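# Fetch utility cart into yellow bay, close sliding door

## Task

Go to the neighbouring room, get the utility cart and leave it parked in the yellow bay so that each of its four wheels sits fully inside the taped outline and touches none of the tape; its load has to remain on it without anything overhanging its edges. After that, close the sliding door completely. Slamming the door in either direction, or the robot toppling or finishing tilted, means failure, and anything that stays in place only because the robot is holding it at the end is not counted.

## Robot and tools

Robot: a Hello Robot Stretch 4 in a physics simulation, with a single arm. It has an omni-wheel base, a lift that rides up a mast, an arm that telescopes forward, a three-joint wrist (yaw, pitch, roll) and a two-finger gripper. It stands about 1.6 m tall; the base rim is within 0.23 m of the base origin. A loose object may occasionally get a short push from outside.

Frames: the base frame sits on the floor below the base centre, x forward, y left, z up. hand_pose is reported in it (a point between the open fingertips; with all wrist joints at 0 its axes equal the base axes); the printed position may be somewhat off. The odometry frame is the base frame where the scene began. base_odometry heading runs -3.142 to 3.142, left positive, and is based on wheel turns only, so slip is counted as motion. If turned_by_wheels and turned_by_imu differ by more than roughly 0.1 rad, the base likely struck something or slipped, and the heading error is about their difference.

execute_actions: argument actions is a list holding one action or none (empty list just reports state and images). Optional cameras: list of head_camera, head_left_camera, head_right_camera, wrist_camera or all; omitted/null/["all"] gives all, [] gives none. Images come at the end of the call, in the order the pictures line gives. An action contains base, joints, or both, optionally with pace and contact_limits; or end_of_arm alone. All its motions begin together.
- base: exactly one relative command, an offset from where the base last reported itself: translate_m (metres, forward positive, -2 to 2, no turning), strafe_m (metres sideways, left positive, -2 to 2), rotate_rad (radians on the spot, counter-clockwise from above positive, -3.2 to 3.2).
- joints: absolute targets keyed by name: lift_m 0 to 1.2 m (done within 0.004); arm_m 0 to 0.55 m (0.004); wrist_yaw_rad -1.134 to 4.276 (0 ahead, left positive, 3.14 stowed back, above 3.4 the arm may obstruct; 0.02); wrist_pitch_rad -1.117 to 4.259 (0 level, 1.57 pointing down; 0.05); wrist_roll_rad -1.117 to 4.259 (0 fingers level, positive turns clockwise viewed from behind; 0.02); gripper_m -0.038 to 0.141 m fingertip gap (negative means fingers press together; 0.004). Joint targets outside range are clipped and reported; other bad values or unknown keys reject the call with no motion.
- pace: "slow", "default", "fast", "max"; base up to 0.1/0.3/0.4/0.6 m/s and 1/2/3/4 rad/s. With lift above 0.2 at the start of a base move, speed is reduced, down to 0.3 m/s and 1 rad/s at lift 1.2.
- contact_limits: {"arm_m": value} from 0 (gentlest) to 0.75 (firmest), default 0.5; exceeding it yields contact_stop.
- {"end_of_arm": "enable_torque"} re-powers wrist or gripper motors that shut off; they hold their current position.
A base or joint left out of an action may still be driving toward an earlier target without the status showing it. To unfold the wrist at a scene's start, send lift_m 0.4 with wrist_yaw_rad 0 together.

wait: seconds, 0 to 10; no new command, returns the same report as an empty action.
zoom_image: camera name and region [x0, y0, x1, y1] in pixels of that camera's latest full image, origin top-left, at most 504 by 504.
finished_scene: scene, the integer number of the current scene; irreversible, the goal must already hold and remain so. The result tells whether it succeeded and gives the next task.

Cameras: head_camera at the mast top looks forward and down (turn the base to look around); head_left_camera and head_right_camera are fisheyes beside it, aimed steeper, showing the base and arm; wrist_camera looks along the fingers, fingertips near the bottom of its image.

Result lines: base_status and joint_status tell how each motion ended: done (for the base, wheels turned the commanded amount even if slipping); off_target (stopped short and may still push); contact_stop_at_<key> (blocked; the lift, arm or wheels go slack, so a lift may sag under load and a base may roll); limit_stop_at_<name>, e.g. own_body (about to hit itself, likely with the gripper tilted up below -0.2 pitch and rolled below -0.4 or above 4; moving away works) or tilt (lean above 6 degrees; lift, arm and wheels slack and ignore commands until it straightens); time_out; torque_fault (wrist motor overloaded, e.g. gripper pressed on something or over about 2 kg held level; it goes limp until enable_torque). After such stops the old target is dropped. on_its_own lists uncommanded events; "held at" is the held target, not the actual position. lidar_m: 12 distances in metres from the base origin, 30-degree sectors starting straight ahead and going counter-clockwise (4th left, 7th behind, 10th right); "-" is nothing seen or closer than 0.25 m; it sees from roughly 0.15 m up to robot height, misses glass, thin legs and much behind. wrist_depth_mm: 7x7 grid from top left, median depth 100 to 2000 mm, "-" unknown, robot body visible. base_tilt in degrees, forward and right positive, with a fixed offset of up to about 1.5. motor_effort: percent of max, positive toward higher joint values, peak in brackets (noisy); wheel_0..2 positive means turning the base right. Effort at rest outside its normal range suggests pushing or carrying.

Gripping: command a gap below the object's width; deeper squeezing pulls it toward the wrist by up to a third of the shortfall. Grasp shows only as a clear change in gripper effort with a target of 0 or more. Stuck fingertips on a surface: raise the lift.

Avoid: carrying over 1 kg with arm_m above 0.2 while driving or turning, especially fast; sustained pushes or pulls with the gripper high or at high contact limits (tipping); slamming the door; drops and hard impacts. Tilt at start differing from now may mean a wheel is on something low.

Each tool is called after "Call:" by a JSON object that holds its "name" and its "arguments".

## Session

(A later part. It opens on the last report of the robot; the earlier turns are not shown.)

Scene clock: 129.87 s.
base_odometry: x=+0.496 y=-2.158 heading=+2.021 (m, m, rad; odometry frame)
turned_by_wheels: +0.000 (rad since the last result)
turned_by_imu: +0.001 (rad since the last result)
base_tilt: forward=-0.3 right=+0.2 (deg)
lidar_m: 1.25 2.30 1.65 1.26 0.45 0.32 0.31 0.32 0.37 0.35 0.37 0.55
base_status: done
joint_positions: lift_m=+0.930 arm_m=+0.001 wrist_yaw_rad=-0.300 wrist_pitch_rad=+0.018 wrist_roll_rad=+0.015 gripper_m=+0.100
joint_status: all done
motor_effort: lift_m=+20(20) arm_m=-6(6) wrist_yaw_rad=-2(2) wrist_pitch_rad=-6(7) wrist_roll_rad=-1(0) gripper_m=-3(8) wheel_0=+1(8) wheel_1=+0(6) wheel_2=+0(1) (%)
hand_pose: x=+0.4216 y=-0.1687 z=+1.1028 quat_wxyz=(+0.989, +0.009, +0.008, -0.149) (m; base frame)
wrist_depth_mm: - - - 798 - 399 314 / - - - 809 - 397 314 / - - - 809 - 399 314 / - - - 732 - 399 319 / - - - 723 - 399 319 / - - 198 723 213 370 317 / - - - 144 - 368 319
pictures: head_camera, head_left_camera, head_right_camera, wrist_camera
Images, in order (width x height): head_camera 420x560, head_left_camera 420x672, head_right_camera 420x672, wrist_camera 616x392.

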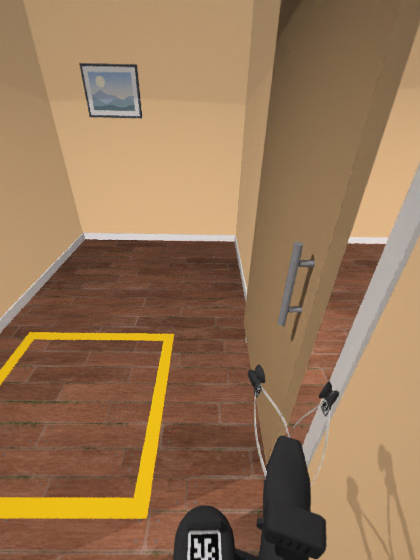

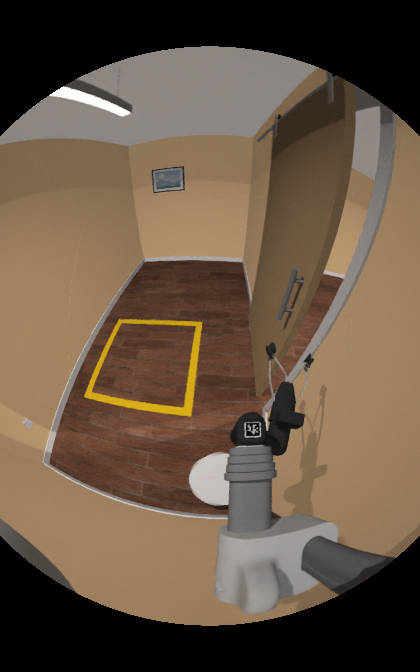

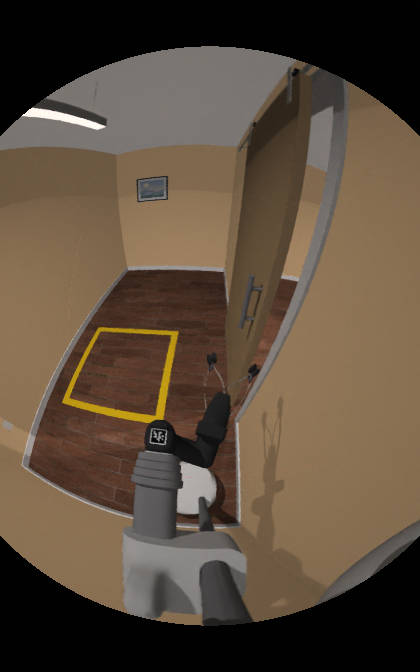

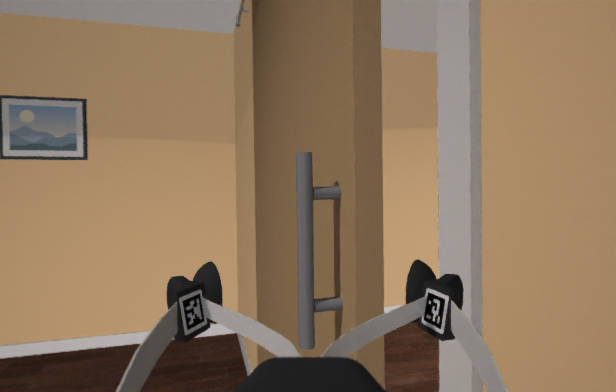

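Call:
{"name": "execute_actions", "arguments": {"actions": [{"base":{"translate_m":0.35},"joints":{"gripper_m":0.08,"wrist_yaw_rad":-0.4},"pace":"slow"}]}}

Scene clock: 140.90 s.
base_odometry: x=+0.344 y=-1.843 heading=+2.021 (m, m, rad; odometry frame)
turned_by_wheels: +0.000 (rad since the last result)
turned_by_imu: -0.003 (rad since the last result)
base_tilt: forward=-0.4 right=+0.3 (deg)
lidar_m: 1.30 2.27 1.68 1.61 0.94 0.69 0.66 0.55 0.36 0.34 0.38 0.47
base_status: done
joint_positions: lift_m=+0.930 arm_m=+0.001 wrist_yaw_rad=-0.400 wrist_pitch_rad=+0.018 wrist_roll_rad=+0.015 gripper_m=+0.080
joint_status: all done
motor_effort: lift_m=+20(20) arm_m=-6(5) wrist_yaw_rad=-3(0) wrist_pitch_rad=-9(6) wrist_roll_rad=-1(1) gripper_m=-2(5) wheel_0=+2(4) wheel_1=+4(4) wheel_2=-2(7) (%)
hand_pose: x=+0.4036 y=-0.1928 z=+1.1028 quat_wxyz=(+0.980, +0.009, +0.007, -0.199) (m; base frame)
wrist_depth_mm: - - 1808 591 375 274 - / - - 1808 597 377 274 - / - - 1921 597 327 274 - / - - 1983 603 293 277 - / - - - 609 329 278 - / - - 198 609 196 268 - / - - 1983 143 312 257 -
pictures: head_camera, head_left_camera, head_right_camera, wrist_camera
Images, in order (width x height): head_camera 420x560, head_left_camera 420x672, head_right_camera 420x672, wrist_camera 616x392.

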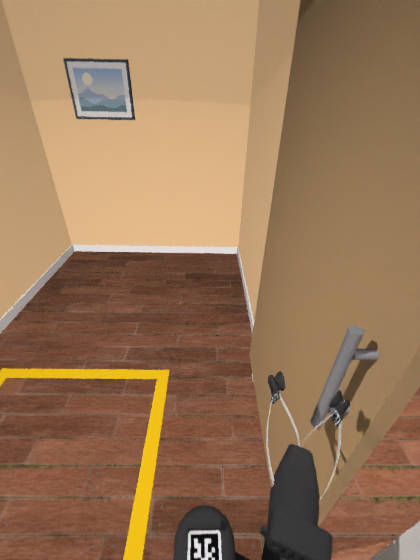

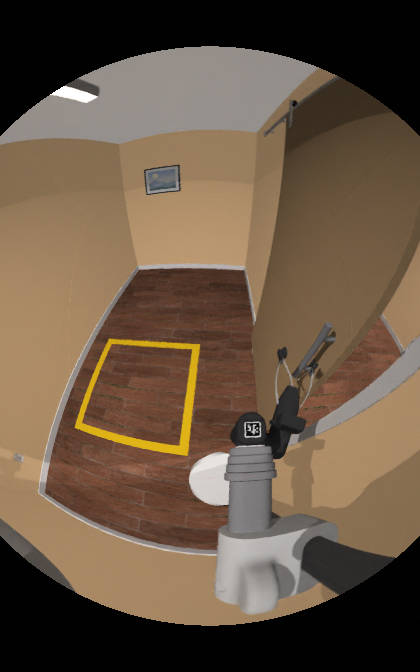

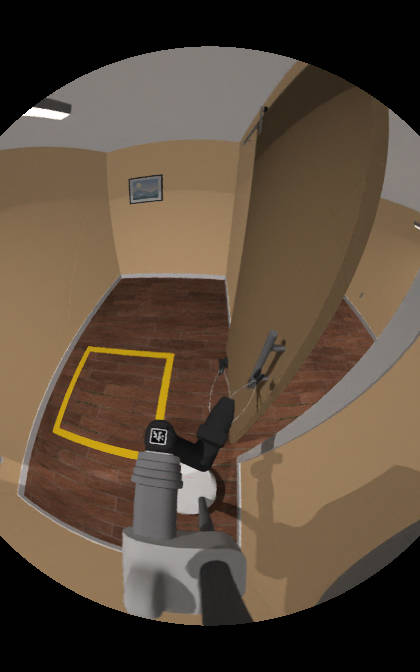

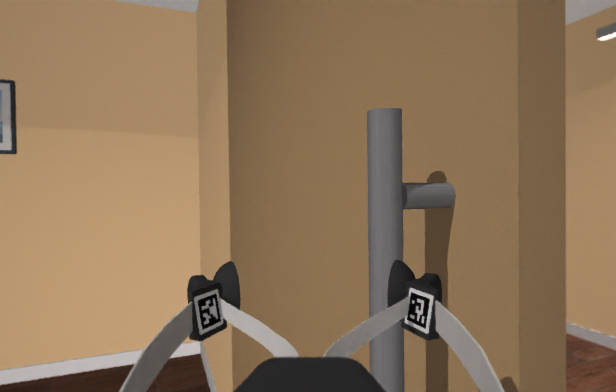

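Call:
{"name": "execute_actions", "arguments": {"actions": [{"base":{"translate_m":0.08},"pace":"slow"}], "cameras": ["wrist_camera"]}}

Call:
{"name": "execute_actions", "arguments": {"actions": [{"joints":{"gripper_m":0.01}}], "cameras": ["wrist_camera"]}}

Call:
{"name": "execute_actions", "arguments": {"actions": [{"base":{"translate_m":0.4},"pace":"slow"}]}}

Scene clock: 148.70 s.
base_odometry: x=+0.309 y=-1.771 heading=+2.021 (m, m, rad; odometry frame)
turned_by_wheels: +0.000 (rad since the last result)
turned_by_imu: +0.001 (rad since the last result)
base_tilt: forward=-0.4 right=+0.3 (deg)
lidar_m: 1.32 2.25 1.67 1.61 1.05 0.76 0.73 0.56 0.37 0.36 0.38 0.43
base_status: done
joint_positions: lift_m=+0.930 arm_m=-0.001 wrist_yaw_rad=-0.400 wrist_pitch_rad=+0.018 wrist_roll_rad=+0.015 gripper_m=+0.080
joint_status: not commanded
motor_effort: lift_m=+20(20) arm_m=+4(6) wrist_yaw_rad=-2(53) wrist_pitch_rad=-6(7) wrist_roll_rad=+1(1) gripper_m=-1(2) wheel_0=+2(14) wheel_1=+4(6) wheel_2=-2(15) (%)
hand_pose: x=+0.4018 y=-0.1929 z=+1.1029 quat_wxyz=(+0.980, +0.009, +0.007, -0.199) (m; base frame)
wrist_depth_mm: - - 1921 609 377 276 229 / - - 1983 603 384 281 230 / - - 1921 609 384 270 230 / - - 1983 615 387 251 232 / - - 1808 609 384 263 231 / - - 198 615 195 262 233 / - - - 143 373 236 232
pictures: wrist_camera
Images, in order (width x height): wrist_camera 616x392.

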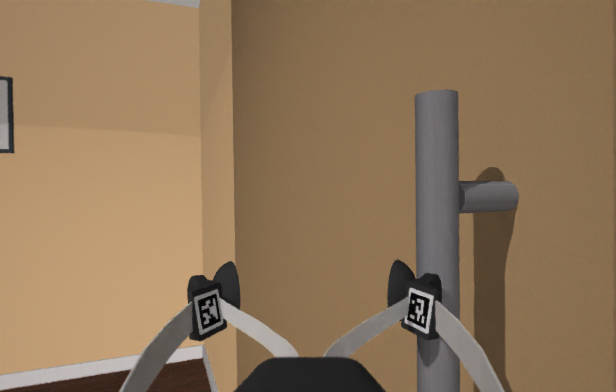

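Scene clock: 150.20 s.
base_odometry: x=+0.309 y=-1.771 heading=+2.021 (m, m, rad; odometry frame)
turned_by_wheels: +0.000 (rad since the last result)
turned_by_imu: +0.000 (rad since the last result)
base_tilt: forward=-0.5 right=+0.3 (deg)
lidar_m: 1.33 2.28 1.66 1.59 1.06 0.77 0.73 0.52 0.38 0.35 0.36 0.44
base_status: not commanded
joint_positions: lift_m=+0.930 arm_m=-0.001 wrist_yaw_rad=-0.400 wrist_pitch_rad=+0.018 wrist_roll_rad=+0.015 gripper_m=+0.010
joint_status: all done
motor_effort: lift_m=+20(20) arm_m=+4(4) wrist_yaw_rad=-1(1) wrist_pitch_rad=-6(7) wrist_roll_rad=+0(0) gripper_m=-7(7) wheel_0=+2(2) wheel_1=+3(4) wheel_2=-2(2) (%)
hand_pose: x=+0.4018 y=-0.1929 z=+1.1029 quat_wxyz=(+0.980, +0.009, +0.007, -0.199) (m; base frame)
wrist_depth_mm: - - 1863 603 382 277 229 / - - 1983 597 382 277 230 / - - 1921 615 384 268 231 / - - 1921 609 384 250 231 / - - 1983 615 384 263 231 / - - 1708 208 189 263 232 / - - 1098 154 373 253 233
pictures: wrist_camera
Images, in order (width x height): wrist_camera 616x392.

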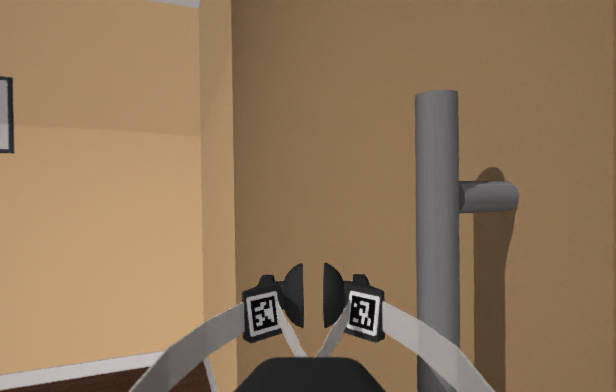

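Scene clock: 155.47 s.
base_odometry: x=+0.135 y=-1.411 heading=+2.022 (m, m, rad; odometry frame)
turned_by_wheels: +0.000 (rad since the last result)
turned_by_imu: -0.003 (rad since the last result)
base_tilt: forward=-0.5 right=+0.2 (deg)
lidar_m: 1.63 2.23 1.66 1.60 1.62 1.20 1.13 0.55 0.44 0.26 0.31 0.47
base_status: done
joint_positions: lift_m=+0.930 arm_m=-0.001 wrist_yaw_rad=-0.400 wrist_pitch_rad=+0.018 wrist_roll_rad=+0.015 gripper_m=+0.010
joint_status: not commanded
motor_effort: lift_m=+20(20) arm_m=+5(4) wrist_yaw_rad=-1(2) wrist_pitch_rad=-6(4) wrist_roll_rad=+1(1) gripper_m=-6(5) wheel_0=+1(5) wheel_1=+2(5) wheel_2=-2(7) (%)
hand_pose: x=+0.4018 y=-0.1929 z=+1.1029 quat_wxyz=(+0.980, +0.009, +0.007, -0.199) (m; base frame)
wrist_depth_mm: - - 1808 615 389 285 236 / - - 1863 621 394 286 236 / - - 1983 621 394 289 236 / - - 1983 627 394 287 238 / - - - 627 392 289 239 / - - 1708 208 189 290 238 / - - 1397 153 379 270 240
pictures: head_camera, head_left_camera, head_right_camera, wrist_camera
Images, in order (width x height): head_camera 420x560, head_left_camera 420x672, head_right_camera 420x672, wrist_camera 616x392.

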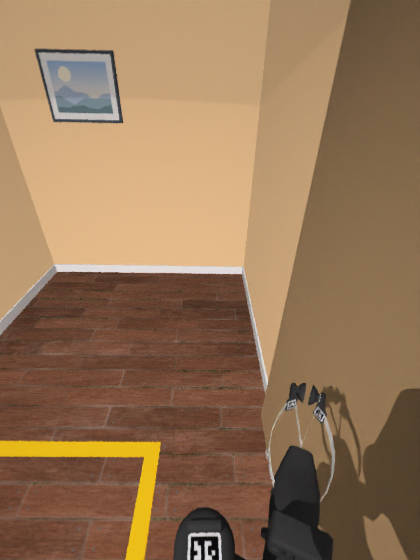

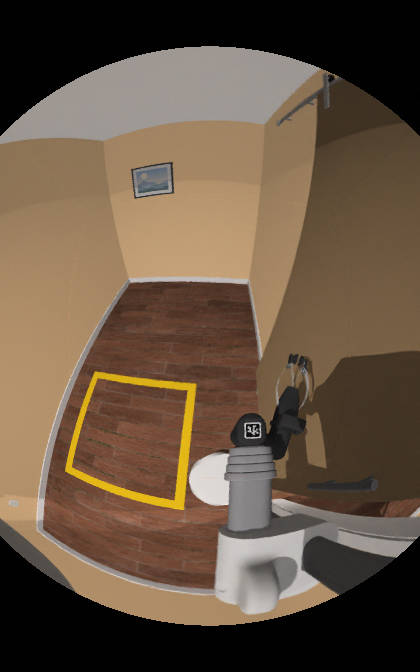

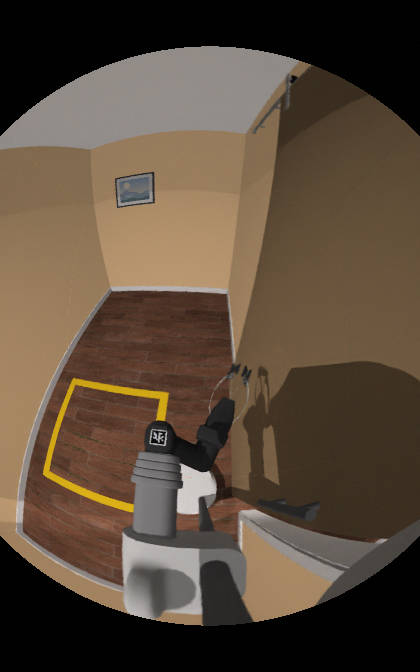

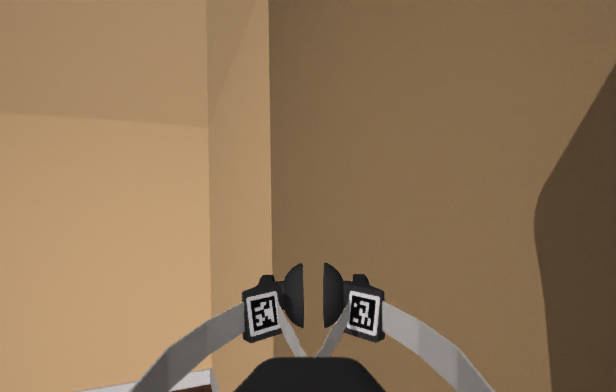

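Call:
{"name": "execute_actions", "arguments": {"actions": [{"base":{"translate_m":-0.5},"joints":{"wrist_yaw_rad":0.0}}], "cameras": []}}

Call:
{"name": "execute_actions", "arguments": {"actions": [{"joints":{"wrist_yaw_rad":-0.6,"gripper_m":0.12}}], "cameras": ["wrist_camera","head_camera"]}}

Scene clock: 169.43 s.
base_odometry: x=+0.353 y=-1.861 heading=+2.021 (m, m, rad; odometry frame)
turned_by_wheels: +0.000 (rad since the last result)
turned_by_imu: -0.001 (rad since the last result)
base_tilt: forward=-0.4 right=+0.2 (deg)
lidar_m: 1.31 2.26 1.68 1.59 0.91 0.66 0.63 0.52 0.37 0.36 0.38 0.52
base_status: done
joint_positions: lift_m=+0.930 arm_m=-0.001 wrist_yaw_rad=+0.000 wrist_pitch_rad=+0.018 wrist_roll_rad=+0.015 gripper_m=+0.010
joint_status: all done
motor_effort: lift_m=+20(20) arm_m=+4(4) wrist_yaw_rad=-2(3) wrist_pitch_rad=-5(6) wrist_roll_rad=+1(0) gripper_m=-7(6) wheel_0=-1(6) wheel_1=-1(6) wheel_2=-2(9) (%)
hand_pose: x=+0.4586 y=-0.0874 z=+1.1029 quat_wxyz=(+1.000, +0.007, +0.009, +0.000) (m; base frame)
wrist_depth_mm: - - - - 1182 559 379 / - - - - 1205 564 382 / - - - - 1229 559 384 / - - - - 1205 564 382 / - - - - 1229 559 387 / - - - 207 189 569 387 / - - - 154 1078 492 389
pictures: none
No camera images: the call's "cameras" was empty. Leave "cameras" out to get every camera's image.

Scene clock: 171.40 s.
base_odometry: x=+0.353 y=-1.861 heading=+2.021 (m, m, rad; odometry frame)
turned_by_wheels: +0.000 (rad since the last result)
turned_by_imu: -0.001 (rad since the last result)
base_tilt: forward=-0.3 right=+0.3 (deg)
lidar_m: 1.30 2.29 1.68 1.59 0.89 0.65 0.63 0.53 0.39 0.35 0.38 0.50
base_status: not commanded
joint_positions: lift_m=+0.930 arm_m=-0.001 wrist_yaw_rad=-0.600 wrist_pitch_rad=+0.018 wrist_roll_rad=+0.015 gripper_m=+0.120
joint_status: all done
motor_effort: lift_m=+20(20) arm_m=+4(4) wrist_yaw_rad=-3(8) wrist_pitch_rad=-6(8) wrist_roll_rad=+0(0) gripper_m=+0(8) wheel_0=+0(1) wheel_1=-1(1) wheel_2=-2(2) (%)
hand_pose: x=+0.3589 y=-0.2350 z=+1.1029 quat_wxyz=(+0.955, +0.010, +0.006, -0.295) (m; base frame)
wrist_depth_mm: - 1756 603 394 349 - - / - 1756 615 397 349 - - / - 1808 609 379 351 - - / - 1808 621 364 349 - - / - 1863 627 382 351 - - / - 1921 345 382 334 214 - / - 1060 627 142 351 - -
pictures: head_camera, wrist_camera
Images, in order (width x height): head_camera 420x560, wrist_camera 616x392.

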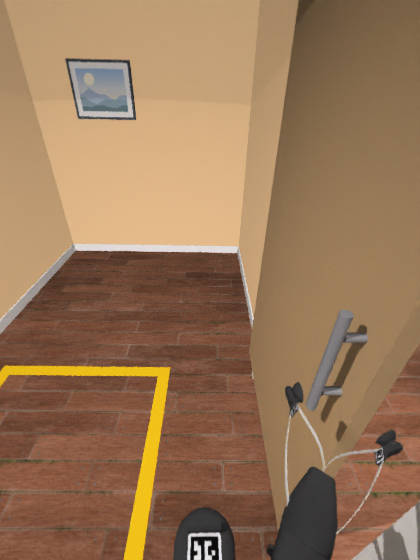

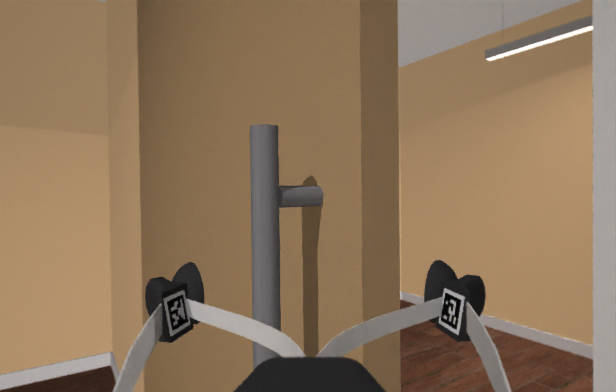

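Now both edge and handle are straddled; push.

Call:
{"name": "execute_actions", "arguments": {"actions": [{"base":{"translate_m":0.3},"pace":"slow"}], "cameras": ["wrist_camera","head_camera"]}}

Scene clock: 178.43 s.
torque_fault: wrist_yaw_rad switched itself off since the last result.
base_odometry: x=+0.222 y=-1.591 heading=+2.022 (m, m, rad; odometry frame)
turned_by_wheels: +0.000 (rad since the last result)
turned_by_imu: -0.005 (rad since the last result)
base_tilt: forward=-0.4 right=+0.3 (deg)
lidar_m: 1.59 2.28 1.66 1.59 1.34 0.98 0.93 0.54 0.39 0.34 0.34 0.33
base_status: done
joint_positions: lift_m=+0.930 arm_m=-0.001 wrist_yaw_rad=-0.824 wrist_pitch_rad=+0.019 wrist_roll_rad=+0.015 gripper_m=+0.120
joint_status: not commanded
on_its_own: wrist_yaw_rad is off since a torque_fault, until you send "end_of_arm": "enable_torque" (your -0.600 is given up)
motor_effort: lift_m=+20(20) arm_m=+4(4) wrist_yaw_rad=-2(98) wrist_pitch_rad=-9(6) wrist_roll_rad=-1(0) gripper_m=+1(6) wheel_0=+5(5) wheel_1=+3(4) wheel_2=-4(23) (%)
hand_pose: x=+0.3019 y=-0.2711 z=+1.1027 quat_wxyz=(+0.916, +0.011, +0.005, -0.401) (m; base frame)
wrist_depth_mm: 904 554 392 304 250 213 194 / 917 549 394 309 190 214 195 / 931 554 399 309 186 213 196 / 946 564 399 310 186 214 195 / 1229 559 387 312 186 216 195 / 1281 569 213 314 185 206 195 / 1255 517 404 146 186 208 195
pictures: head_camera, wrist_camera
Images, in order (width x height): head_camera 420x560, wrist_camera 616x392.

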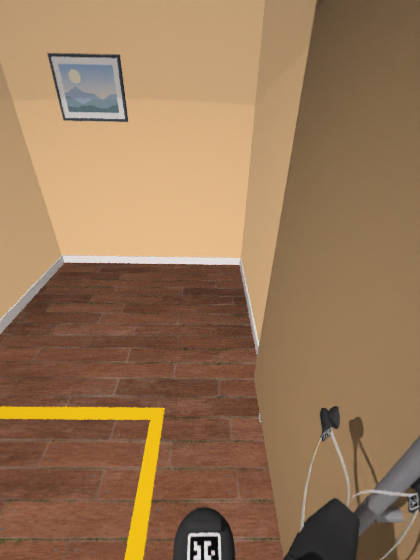

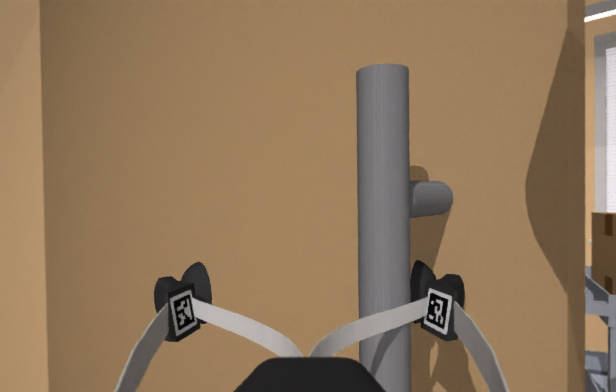

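Call:
{"name": "execute_actions", "arguments": {"actions": [{"base":{"translate_m":-0.35}}], "cameras": []}}

Call:
{"name": "execute_actions", "arguments": {"actions": [{"end_of_arm":"enable_torque"}], "cameras": []}}

Call:
{"name": "execute_actions", "arguments": {"actions": [{"base":{"rotate_rad":-0.3},"joints":{"wrist_yaw_rad":0.0}}], "cameras": ["wrist_camera","head_camera"]}}

Scene clock: 196.97 s.
base_odometry: x=+0.375 y=-1.906 heading=+2.021 (m, m, rad; odometry frame)
turned_by_wheels: +0.000 (rad since the last result)
turned_by_imu: -0.001 (rad since the last result)
base_tilt: forward=-0.5 right=+0.2 (deg)
lidar_m: 1.28 2.27 1.68 1.60 0.85 0.61 0.58 0.54 0.35 0.35 0.37 0.60
base_status: done
joint_positions: lift_m=+0.930 arm_m=-0.001 wrist_yaw_rad=-0.732 wrist_pitch_rad=+0.019 wrist_roll_rad=+0.015 gripper_m=+0.120
joint_status: not commanded
on_its_own: wrist_yaw_rad is off since a torque_fault, until you send "end_of_arm": "enable_torque" (your -0.600 is given up)
motor_effort: lift_m=+20(20) arm_m=+4(4) wrist_yaw_rad=-2(2) wrist_pitch_rad=-10(11) wrist_roll_rad=-2(1) gripper_m=+0(3) wheel_0=-1(5) wheel_1=-2(8) wheel_2=-1(10) (%)
hand_pose: x=+0.3262 y=-0.2579 z=+1.1027 quat_wxyz=(+0.934, +0.011, +0.006, -0.358) (m; base frame)
wrist_depth_mm: - 707 449 - - 268 247 / - 699 452 - - 268 247 / - 707 449 - - 270 249 / - 715 455 - - 271 248 / - 723 455 - - 270 250 / - 732 436 - - 213 250 / - 445 462 141 - 266 251
pictures: none
No camera images: the call's "cameras" was empty. Leave "cameras" out to get every camera's image.

Scene clock: 197.27 s.
base_odometry: x=+0.375 y=-1.906 heading=+2.021 (m, m, rad; odometry frame)
turned_by_wheels: +0.000 (rad since the last result)
turned_by_imu: +0.000 (rad since the last result)
base_tilt: forward=-0.4 right=+0.2 (deg)
lidar_m: 1.33 2.29 1.68 1.61 0.83 0.63 0.58 0.52 0.34 0.33 0.38 0.62
base_status: not commanded
joint_positions: lift_m=+0.930 arm_m=-0.001 wrist_yaw_rad=-0.732 wrist_pitch_rad=+0.019 wrist_roll_rad=+0.015 gripper_m=+0.120
joint_status: not commanded
end_of_arm: enable_torque: each motor that was off is on again
on_its_own: wrist_yaw_rad is held at -0.732, not at your -0.600, since a torque_fault
motor_effort: lift_m=+20(20) arm_m=+4(4) wrist_yaw_rad=-2(2) wrist_pitch_rad=-9(10) wrist_roll_rad=-2(1) gripper_m=+0(1) wheel_0=-1(1) wheel_1=-2(2) wheel_2=-1(1) (%)
hand_pose: x=+0.3262 y=-0.2579 z=+1.1027 quat_wxyz=(+0.934, +0.011, +0.006, -0.358) (m; base frame)
wrist_depth_mm: - 691 452 - - 267 248 / - 699 455 - - 268 248 / - 707 449 - - 270 248 / - 723 455 - - 271 250 / - 723 455 - - 271 250 / - 732 436 - - 213 250 / - 439 462 142 - 264 251
pictures: none
No camera images: the call's "cameras" was empty. Leave "cameras" out to get every camera's image.

Scene clock: 198.37 s.
base_odometry: x=+0.375 y=-1.906 heading=+1.721 (m, m, rad; odometry frame)
turned_by_wheels: -0.300 (rad since the last result)
turned_by_imu: -0.302 (rad since the last result)
base_tilt: forward=-0.3 right=+0.2 (deg)
lidar_m: 0.60 3.13 1.90 1.61 1.26 0.71 0.59 0.60 0.44 0.36 0.35 0.40
base_status: done
joint_positions: lift_m=+0.930 arm_m=-0.001 wrist_yaw_rad=+0.000 wrist_pitch_rad=+0.019 wrist_roll_rad=+0.015 gripper_m=+0.120
joint_status: all done
motor_effort: lift_m=+20(20) arm_m=+5(4) wrist_yaw_rad=-2(3) wrist_pitch_rad=-8(6) wrist_roll_rad=-1(2) gripper_m=+0(1) wheel_0=+1(6) wheel_1=+2(9) wheel_2=+1(8) (%)
hand_pose: x=+0.4586 y=-0.0875 z=+1.1027 quat_wxyz=(+1.000, +0.008, +0.009, +0.000) (m; base frame)
wrist_depth_mm: - - - 621 387 - - / - - - 627 384 - - / - - - 559 387 - - / - - - 517 387 - - / - - - 517 387 - - / - - 1255 569 377 213 - / - - - 141 387 - -
pictures: head_camera, wrist_camera
Images, in order (width x height): head_camera 420x560, wrist_camera 616x392.

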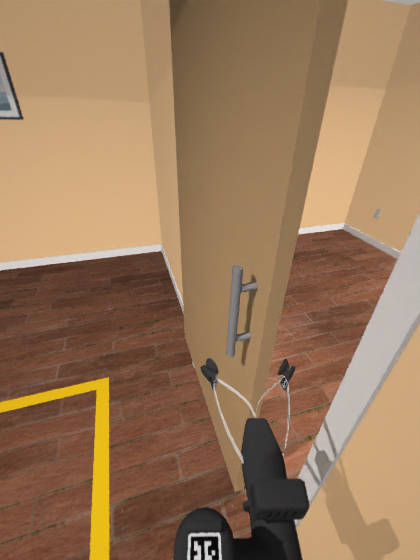

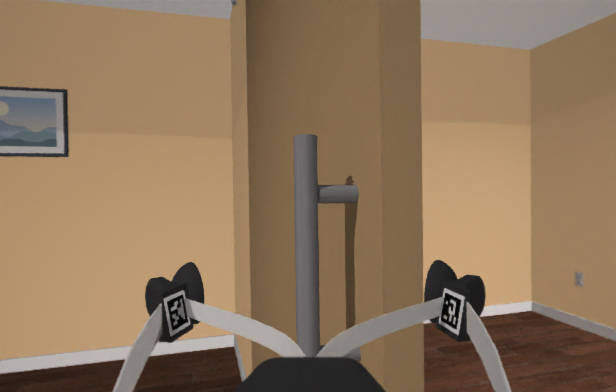

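Call:
{"name": "execute_actions", "arguments": {"actions": [{"joints":{"arm_m":0.4},"pace":"slow","contact_limits":{"arm_m":0.7}}], "cameras": ["wrist_camera","head_camera"]}}

Scene clock: 209.97 s.
base_odometry: x=+0.375 y=-1.906 heading=+1.721 (m, m, rad; odometry frame)
turned_by_wheels: +0.000 (rad since the last result)
turned_by_imu: +0.043 (rad since the last result)
base_tilt: forward=-0.4 right=+0.2 (deg)
lidar_m: 0.86 3.11 1.84 1.61 1.18 0.69 0.58 0.59 0.44 0.36 0.36 0.45
base_status: not commanded
joint_positions: lift_m=+0.930 arm_m=+0.399 wrist_yaw_rad=+0.000 wrist_pitch_rad=+0.018 wrist_roll_rad=+0.015 gripper_m=+0.120
joint_status: all done
motor_effort: lift_m=+20(20) arm_m=+6(17) wrist_yaw_rad=-1(80) wrist_pitch_rad=-3(9) wrist_roll_rad=+0(1) gripper_m=-1(11) wheel_0=+1(6) wheel_1=+0(3) wheel_2=-3(16) (%)
contact_limits: arm_m 0.7
hand_pose: x=+0.8582 y=-0.0875 z=+1.1029 quat_wxyz=(+1.000, +0.008, +0.009, +0.000) (m; base frame)
wrist_depth_mm: - - - 427 238 - - / - - - 433 238 - - / - - - 342 238 - - / - - - 287 239 - - / - - - 347 240 - - / - - 1078 351 237 213 - / - - - 142 241 - -
pictures: head_camera, wrist_camera
Images, in order (width x height): head_camera 420x560, wrist_camera 616x392.

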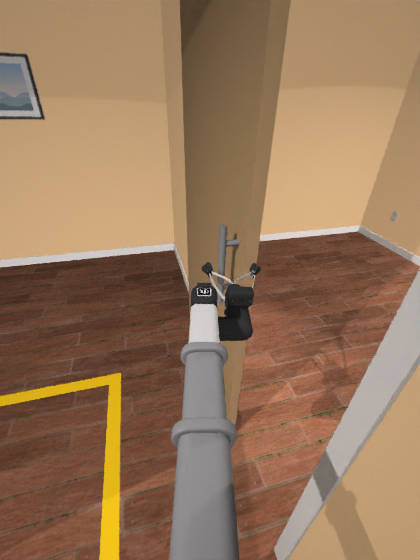

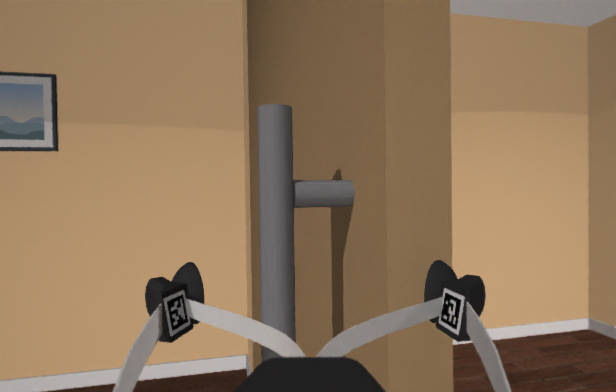

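Call:
{"name": "execute_actions", "arguments": {"actions": [{"joints":{"arm_m":0.12},"base":{"translate_m":0.28},"pace":"slow"}], "cameras": []}}

Call:
{"name": "execute_actions", "arguments": {"actions": [{"joints":{"arm_m":0.5},"pace":"slow","contact_limits":{"arm_m":0.7}}]}}

Scene clock: 219.13 s.
base_odometry: x=+0.333 y=-1.630 heading=+1.721 (m, m, rad; odometry frame)
turned_by_wheels: +0.000 (rad since the last result)
turned_by_imu: -0.002 (rad since the last result)
base_tilt: forward=-0.4 right=+0.2 (deg)
lidar_m: 0.58 2.86 1.90 1.66 1.66 0.99 0.85 0.64 0.36 0.30 0.29 0.61
base_status: done
joint_positions: lift_m=+0.930 arm_m=+0.121 wrist_yaw_rad=+0.000 wrist_pitch_rad=+0.018 wrist_roll_rad=+0.015 gripper_m=+0.120
joint_status: all done
motor_effort: lift_m=+20(20) arm_m=-6(6) wrist_yaw_rad=-3(1) wrist_pitch_rad=-9(5) wrist_roll_rad=+0(1) gripper_m=-1(1) wheel_0=+2(4) wheel_1=+4(3) wheel_2=-2(6) (%)
hand_pose: x=+0.5804 y=-0.0874 z=+1.1029 quat_wxyz=(+1.000, +0.008, +0.009, +0.000) (m; base frame)
wrist_depth_mm: - - - 430 236 - - / - - - 430 237 - - / - - - 342 236 - - / - - - 285 238 - - / - - - 345 238 - - / - - 1078 349 234 213 - / - - - 142 240 - -
pictures: none
No camera images: the call's "cameras" was empty. Leave "cameras" out to get every camera's image.

Scene clock: 224.20 s.
base_odometry: x=+0.332 y=-1.630 heading=+1.724 (m, m, rad; odometry frame)
turned_by_wheels: +0.003 (rad since the last result)
turned_by_imu: +0.008 (rad since the last result)
base_tilt: forward=-0.5 right=+0.2 (deg)
lidar_m: 0.85 2.88 1.89 1.67 1.63 0.98 0.86 0.66 0.37 0.29 0.30 3.29
base_status: not commanded
joint_positions: lift_m=+0.930 arm_m=+0.498 wrist_yaw_rad=+0.015 wrist_pitch_rad=+0.019 wrist_roll_rad=+0.015 gripper_m=+0.120
joint_status: all done
on_its_own: wrist_yaw_rad is at rest, and its effort (-44) is outside its rest range (-13 to +13)
motor_effort: lift_m=+20(20) arm_m=+12(18) wrist_yaw_rad=-44(46) wrist_pitch_rad=-11(16) wrist_roll_rad=-2(2) gripper_m=-9(11) wheel_0=+22(22) wheel_1=+11(11) wheel_2=+7(14) (%)
contact_limits: arm_m 0.7
hand_pose: x=+0.9585 y=-0.0832 z=+1.1026 quat_wxyz=(+1.000, +0.008, +0.009, +0.007) (m; base frame)
wrist_depth_mm: - - - 137 140 - - / 1983 - - 137 140 - - / 1983 - - 138 141 - - / - - 188 138 141 - - / - - 1118 138 141 - - / 1983 179 - 138 142 191 - / - 183 186 138 141 - -
pictures: head_camera, head_left_camera, head_right_camera, wrist_camera
Images, in order (width x height): head_camera 420x560, head_left_camera 420x672, head_right_camera 420x672, wrist_camera 616x392.

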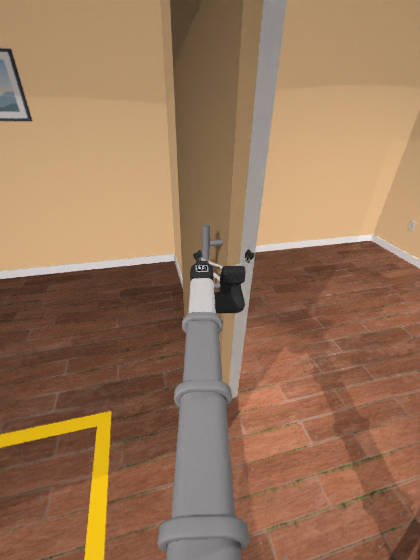

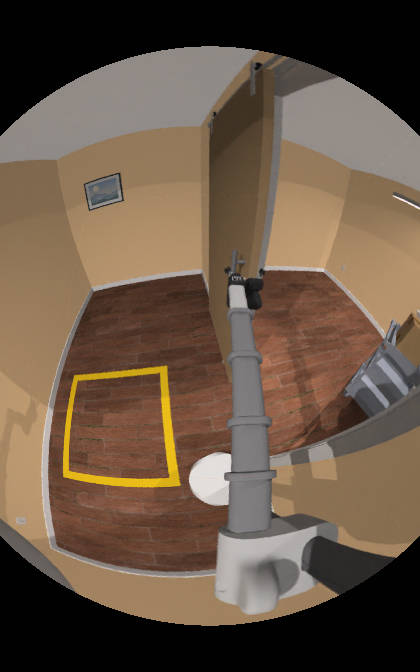

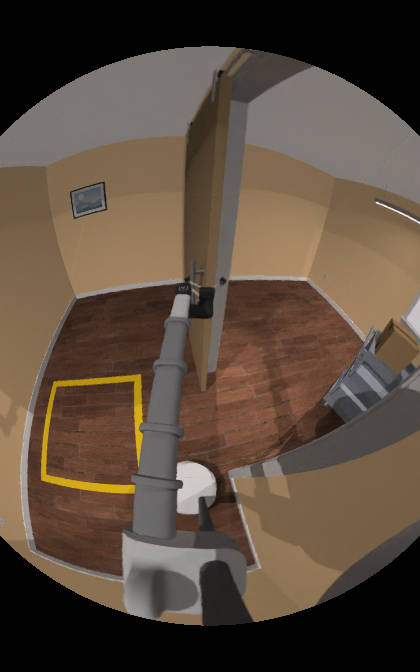

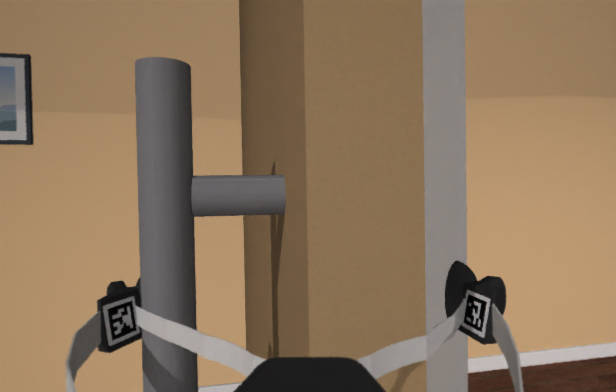

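Call:
{"name": "execute_actions", "arguments": {"actions": [{"joints":{"arm_m":0.0},"pace":"fast"}], "cameras": []}}

Call:
{"name": "execute_actions", "arguments": {"actions": [{"base":{"rotate_rad":-1.3},"joints":{"gripper_m":0.05,"lift_m":0.7}}]}}

Scene clock: 239.13 s.
base_odometry: x=+0.333 y=-1.630 heading=+1.722 (m, m, rad; odometry frame)
turned_by_wheels: -0.003 (rad since the last result)
turned_by_imu: +0.000 (rad since the last result)
base_tilt: forward=-0.5 right=+0.2 (deg)
lidar_m: 0.85 2.85 1.89 1.67 1.66 0.96 0.84 0.64 0.39 0.30 0.29 3.26
base_status: not commanded
joint_positions: lift_m=+0.930 arm_m=+0.001 wrist_yaw_rad=+0.000 wrist_pitch_rad=+0.018 wrist_roll_rad=+0.015 gripper_m=+0.120
joint_status: all done
motor_effort: lift_m=+20(20) arm_m=-6(13) wrist_yaw_rad=-2(79) wrist_pitch_rad=-10(8) wrist_roll_rad=-1(3) gripper_m=+0(14) wheel_0=+2(23) wheel_1=+3(11) wheel_2=+2(19) (%)
hand_pose: x=+0.4604 y=-0.0875 z=+1.1027 quat_wxyz=(+1.000, +0.008, +0.009, +0.000) (m; base frame)
wrist_depth_mm: - - - 831 - - - / - - - 854 - - - / - - - 866 - - - / - - - 723 - - - / - - - 741 - - - / - - 1576 676 878 215 - / - - - 142 - - -
pictures: none
No camera images: the call's "cameras" was empty. Leave "cameras" out to get every camera's image.

Scene clock: 242.40 s.
base_odometry: x=+0.332 y=-1.558 heading=+0.758 (m, m, rad; odometry frame)
turned_by_wheels: -0.964 (rad since the last result)
turned_by_imu: -0.558 (rad since the last result)
base_tilt: forward=-0.3 right=+0.2 (deg)
lidar_m: 3.19 0.70 2.71 2.02 1.75 1.74 1.15 0.99 0.54 0.30 0.25 1.32
base_status: rotate_rad contact_stop (by the wheels' count: -0.964 of -1.300)
joint_positions: lift_m=+0.700 arm_m=+0.000 wrist_yaw_rad=+0.000 wrist_pitch_rad=+0.018 wrist_roll_rad=+0.015 gripper_m=+0.050
joint_status: all done
on_its_own: the wheels are slack since a contact_stop
motor_effort: lift_m=+17(18) arm_m=+3(12) wrist_yaw_rad=-3(100) wrist_pitch_rad=-8(54) wrist_roll_rad=+1(39) gripper_m=-4(4) wheel_0=+0(37) wheel_1=+0(15) wheel_2=+0(7) (%)
hand_pose: x=+0.4589 y=-0.0874 z=+0.8730 quat_wxyz=(+1.000, +0.007, +0.009, +0.000) (m; base frame)
wrist_depth_mm: 668 - - - - - - / 683 - - - - - - / 691 - - - - - - / 668 - - - - - - / 683 - - - - - - / 676 - 196 - 194 - - / 676 - - 144 - 1983 1921
pictures: head_camera, head_left_camera, head_right_camera, wrist_camera
Images, in order (width x height): head_camera 420x560, head_left_camera 420x672, head_right_camera 420x672, wrist_camera 616x392.

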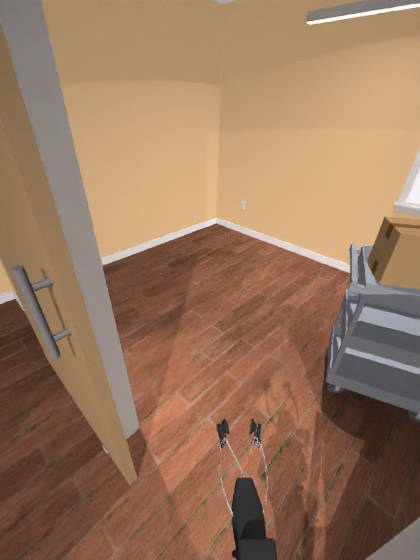

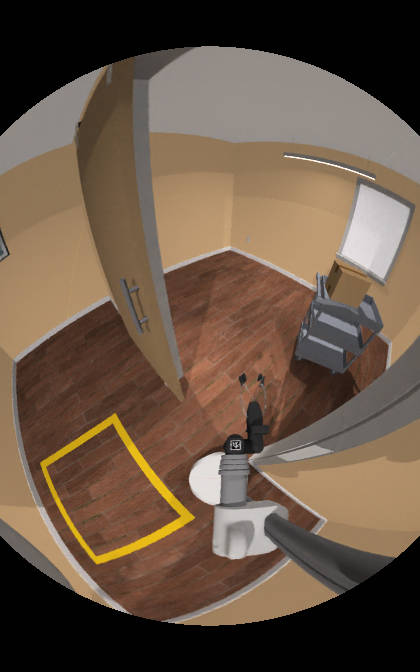

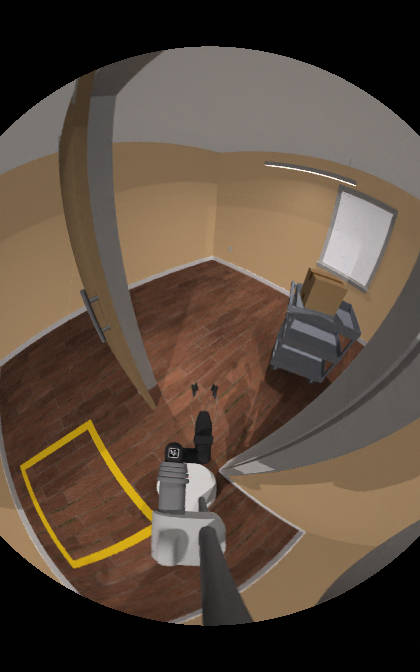

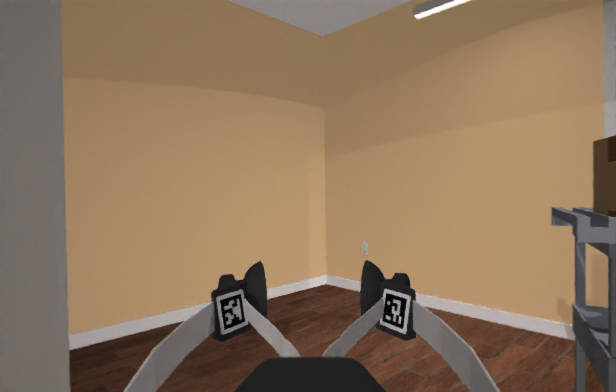

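Call:
{"name": "execute_actions", "arguments": {"actions": [{"base":{"strafe_m":0.1}}], "cameras": []}}

Call:
{"name": "execute_actions", "arguments": {"actions": [{"base":{"translate_m":1.1}}], "cameras": []}}

Call:
{"name": "execute_actions", "arguments": {"actions": [{"base":{"rotate_rad":-1.3}}]}}

Scene clock: 251.17 s.
base_odometry: x=+0.264 y=-1.485 heading=+0.758 (m, m, rad; odometry frame)
turned_by_wheels: +0.000 (rad since the last result)
turned_by_imu: -0.002 (rad since the last result)
base_tilt: forward=-0.4 right=+0.2 (deg)
lidar_m: 3.12 0.64 2.64 1.93 1.65 1.64 1.25 1.03 0.68 0.36 0.32 1.39
base_status: done
joint_positions: lift_m=+0.700 arm_m=+0.000 wrist_yaw_rad=+0.000 wrist_pitch_rad=+0.018 wrist_roll_rad=+0.015 gripper_m=+0.050
joint_status: not commanded
motor_effort: lift_m=+17(17) arm_m=+3(3) wrist_yaw_rad=-2(2) wrist_pitch_rad=-7(8) wrist_roll_rad=+1(2) gripper_m=-3(3) wheel_0=+1(8) wheel_1=+0(11) wheel_2=+0(0) (%)
hand_pose: x=+0.4589 y=-0.0874 z=+0.8730 quat_wxyz=(+1.000, +0.007, +0.009, +0.000) (m; base frame)
wrist_depth_mm: 627 - - - - - - / 621 - - - - - - / 615 - - - - - - / 621 - - - - - - / 449 - - - - - - / 449 - 196 - 194 - - / 449 691 - 144 - 1983 -
pictures: none
No camera images: the call's "cameras" was empty. Leave "cameras" out to get every camera's image.

Scene clock: 256.30 s.
base_odometry: x=+1.063 y=-0.729 heading=+0.758 (m, m, rad; odometry frame)
turned_by_wheels: +0.000 (rad since the last result)
turned_by_imu: -0.004 (rad since the last result)
base_tilt: forward=-0.3 right=+0.2 (deg)
lidar_m: 2.21 1.88 0.61 0.35 0.28 0.44 2.15 0.93 1.84 0.79 0.92 2.28
base_status: done
joint_positions: lift_m=+0.700 arm_m=+0.000 wrist_yaw_rad=+0.000 wrist_pitch_rad=+0.018 wrist_roll_rad=+0.015 gripper_m=+0.050
joint_status: not commanded
motor_effort: lift_m=+17(17) arm_m=+3(2) wrist_yaw_rad=-2(2) wrist_pitch_rad=-7(11) wrist_roll_rad=+2(1) gripper_m=-4(2) wheel_0=+0(5) wheel_1=+1(9) wheel_2=+1(10) (%)
hand_pose: x=+0.4589 y=-0.0874 z=+0.8730 quat_wxyz=(+1.000, +0.007, +0.009, +0.000) (m; base frame)
wrist_depth_mm: 1537 1863 - - - - 1808 / 1499 1808 - - - - 1756 / 1537 1863 - - - - 1756 / 1537 1708 - - - - 1756 / 1537 1756 - - - - 1808 / 1499 1808 196 - 193 - 1863 / 1576 1708 1983 144 - 1983 1863
pictures: none
No camera images: the call's "cameras" was empty. Leave "cameras" out to get every camera's image.

Scene clock: 258.20 s.
base_odometry: x=+1.063 y=-0.729 heading=-0.542 (m, m, rad; odometry frame)
turned_by_wheels: -1.300 (rad since the last result)
turned_by_imu: -1.308 (rad since the last result)
base_tilt: forward=-0.4 right=+0.3 (deg)
lidar_m: 0.79 2.24 2.37 1.94 1.12 0.41 0.29 0.29 0.46 0.93 1.28 0.91
base_status: done
joint_positions: lift_m=+0.700 arm_m=+0.000 wrist_yaw_rad=+0.000 wrist_pitch_rad=+0.018 wrist_roll_rad=+0.015 gripper_m=+0.050
joint_status: not commanded
motor_effort: lift_m=+17(17) arm_m=+2(3) wrist_yaw_rad=-2(3) wrist_pitch_rad=-9(9) wrist_roll_rad=+0(1) gripper_m=-1(4) wheel_0=+1(6) wheel_1=+1(10) wheel_2=+1(8) (%)
hand_pose: x=+0.4589 y=-0.0875 z=+0.8730 quat_wxyz=(+1.000, +0.007, +0.009, +0.000) (m; base frame)
wrist_depth_mm: 1808 1983 - - - 1921 1576 / 1863 1983 - - - 1921 1576 / 1756 - - 809 - 1863 1576 / 1808 1983 - 798 1281 1921 1537 / 1756 - 866 715 668 1060 1576 / 1921 1983 196 - 193 1808 1576 / 1863 1921 991 144 1008 991 1576
pictures: head_camera, head_left_camera, head_right_camera, wrist_camera
Images, in order (width x height): head_camera 420x560, head_left_camera 420x672, head_right_camera 420x672, wrist_camera 616x392.

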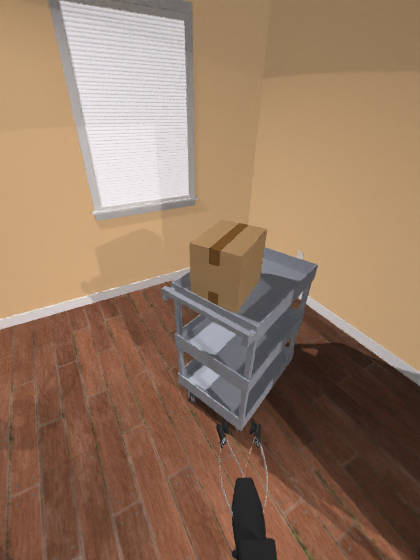

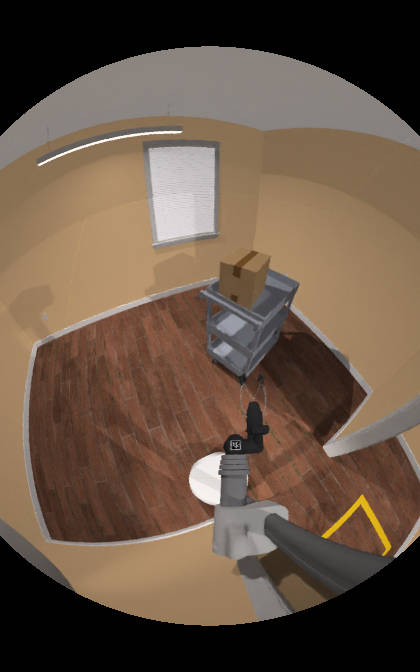

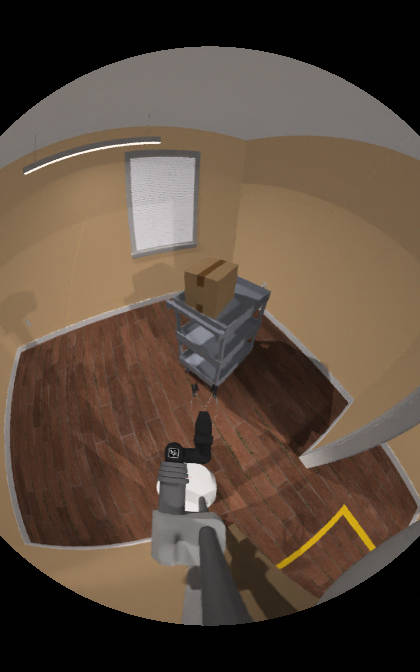

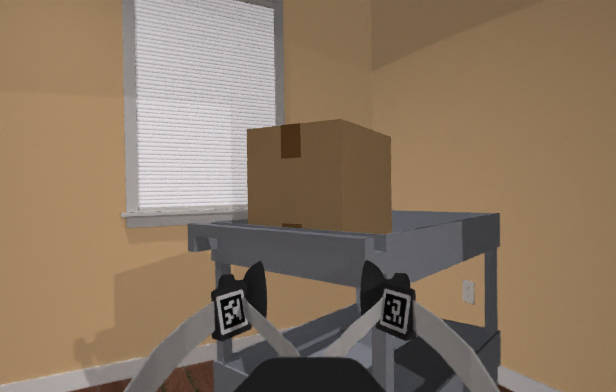

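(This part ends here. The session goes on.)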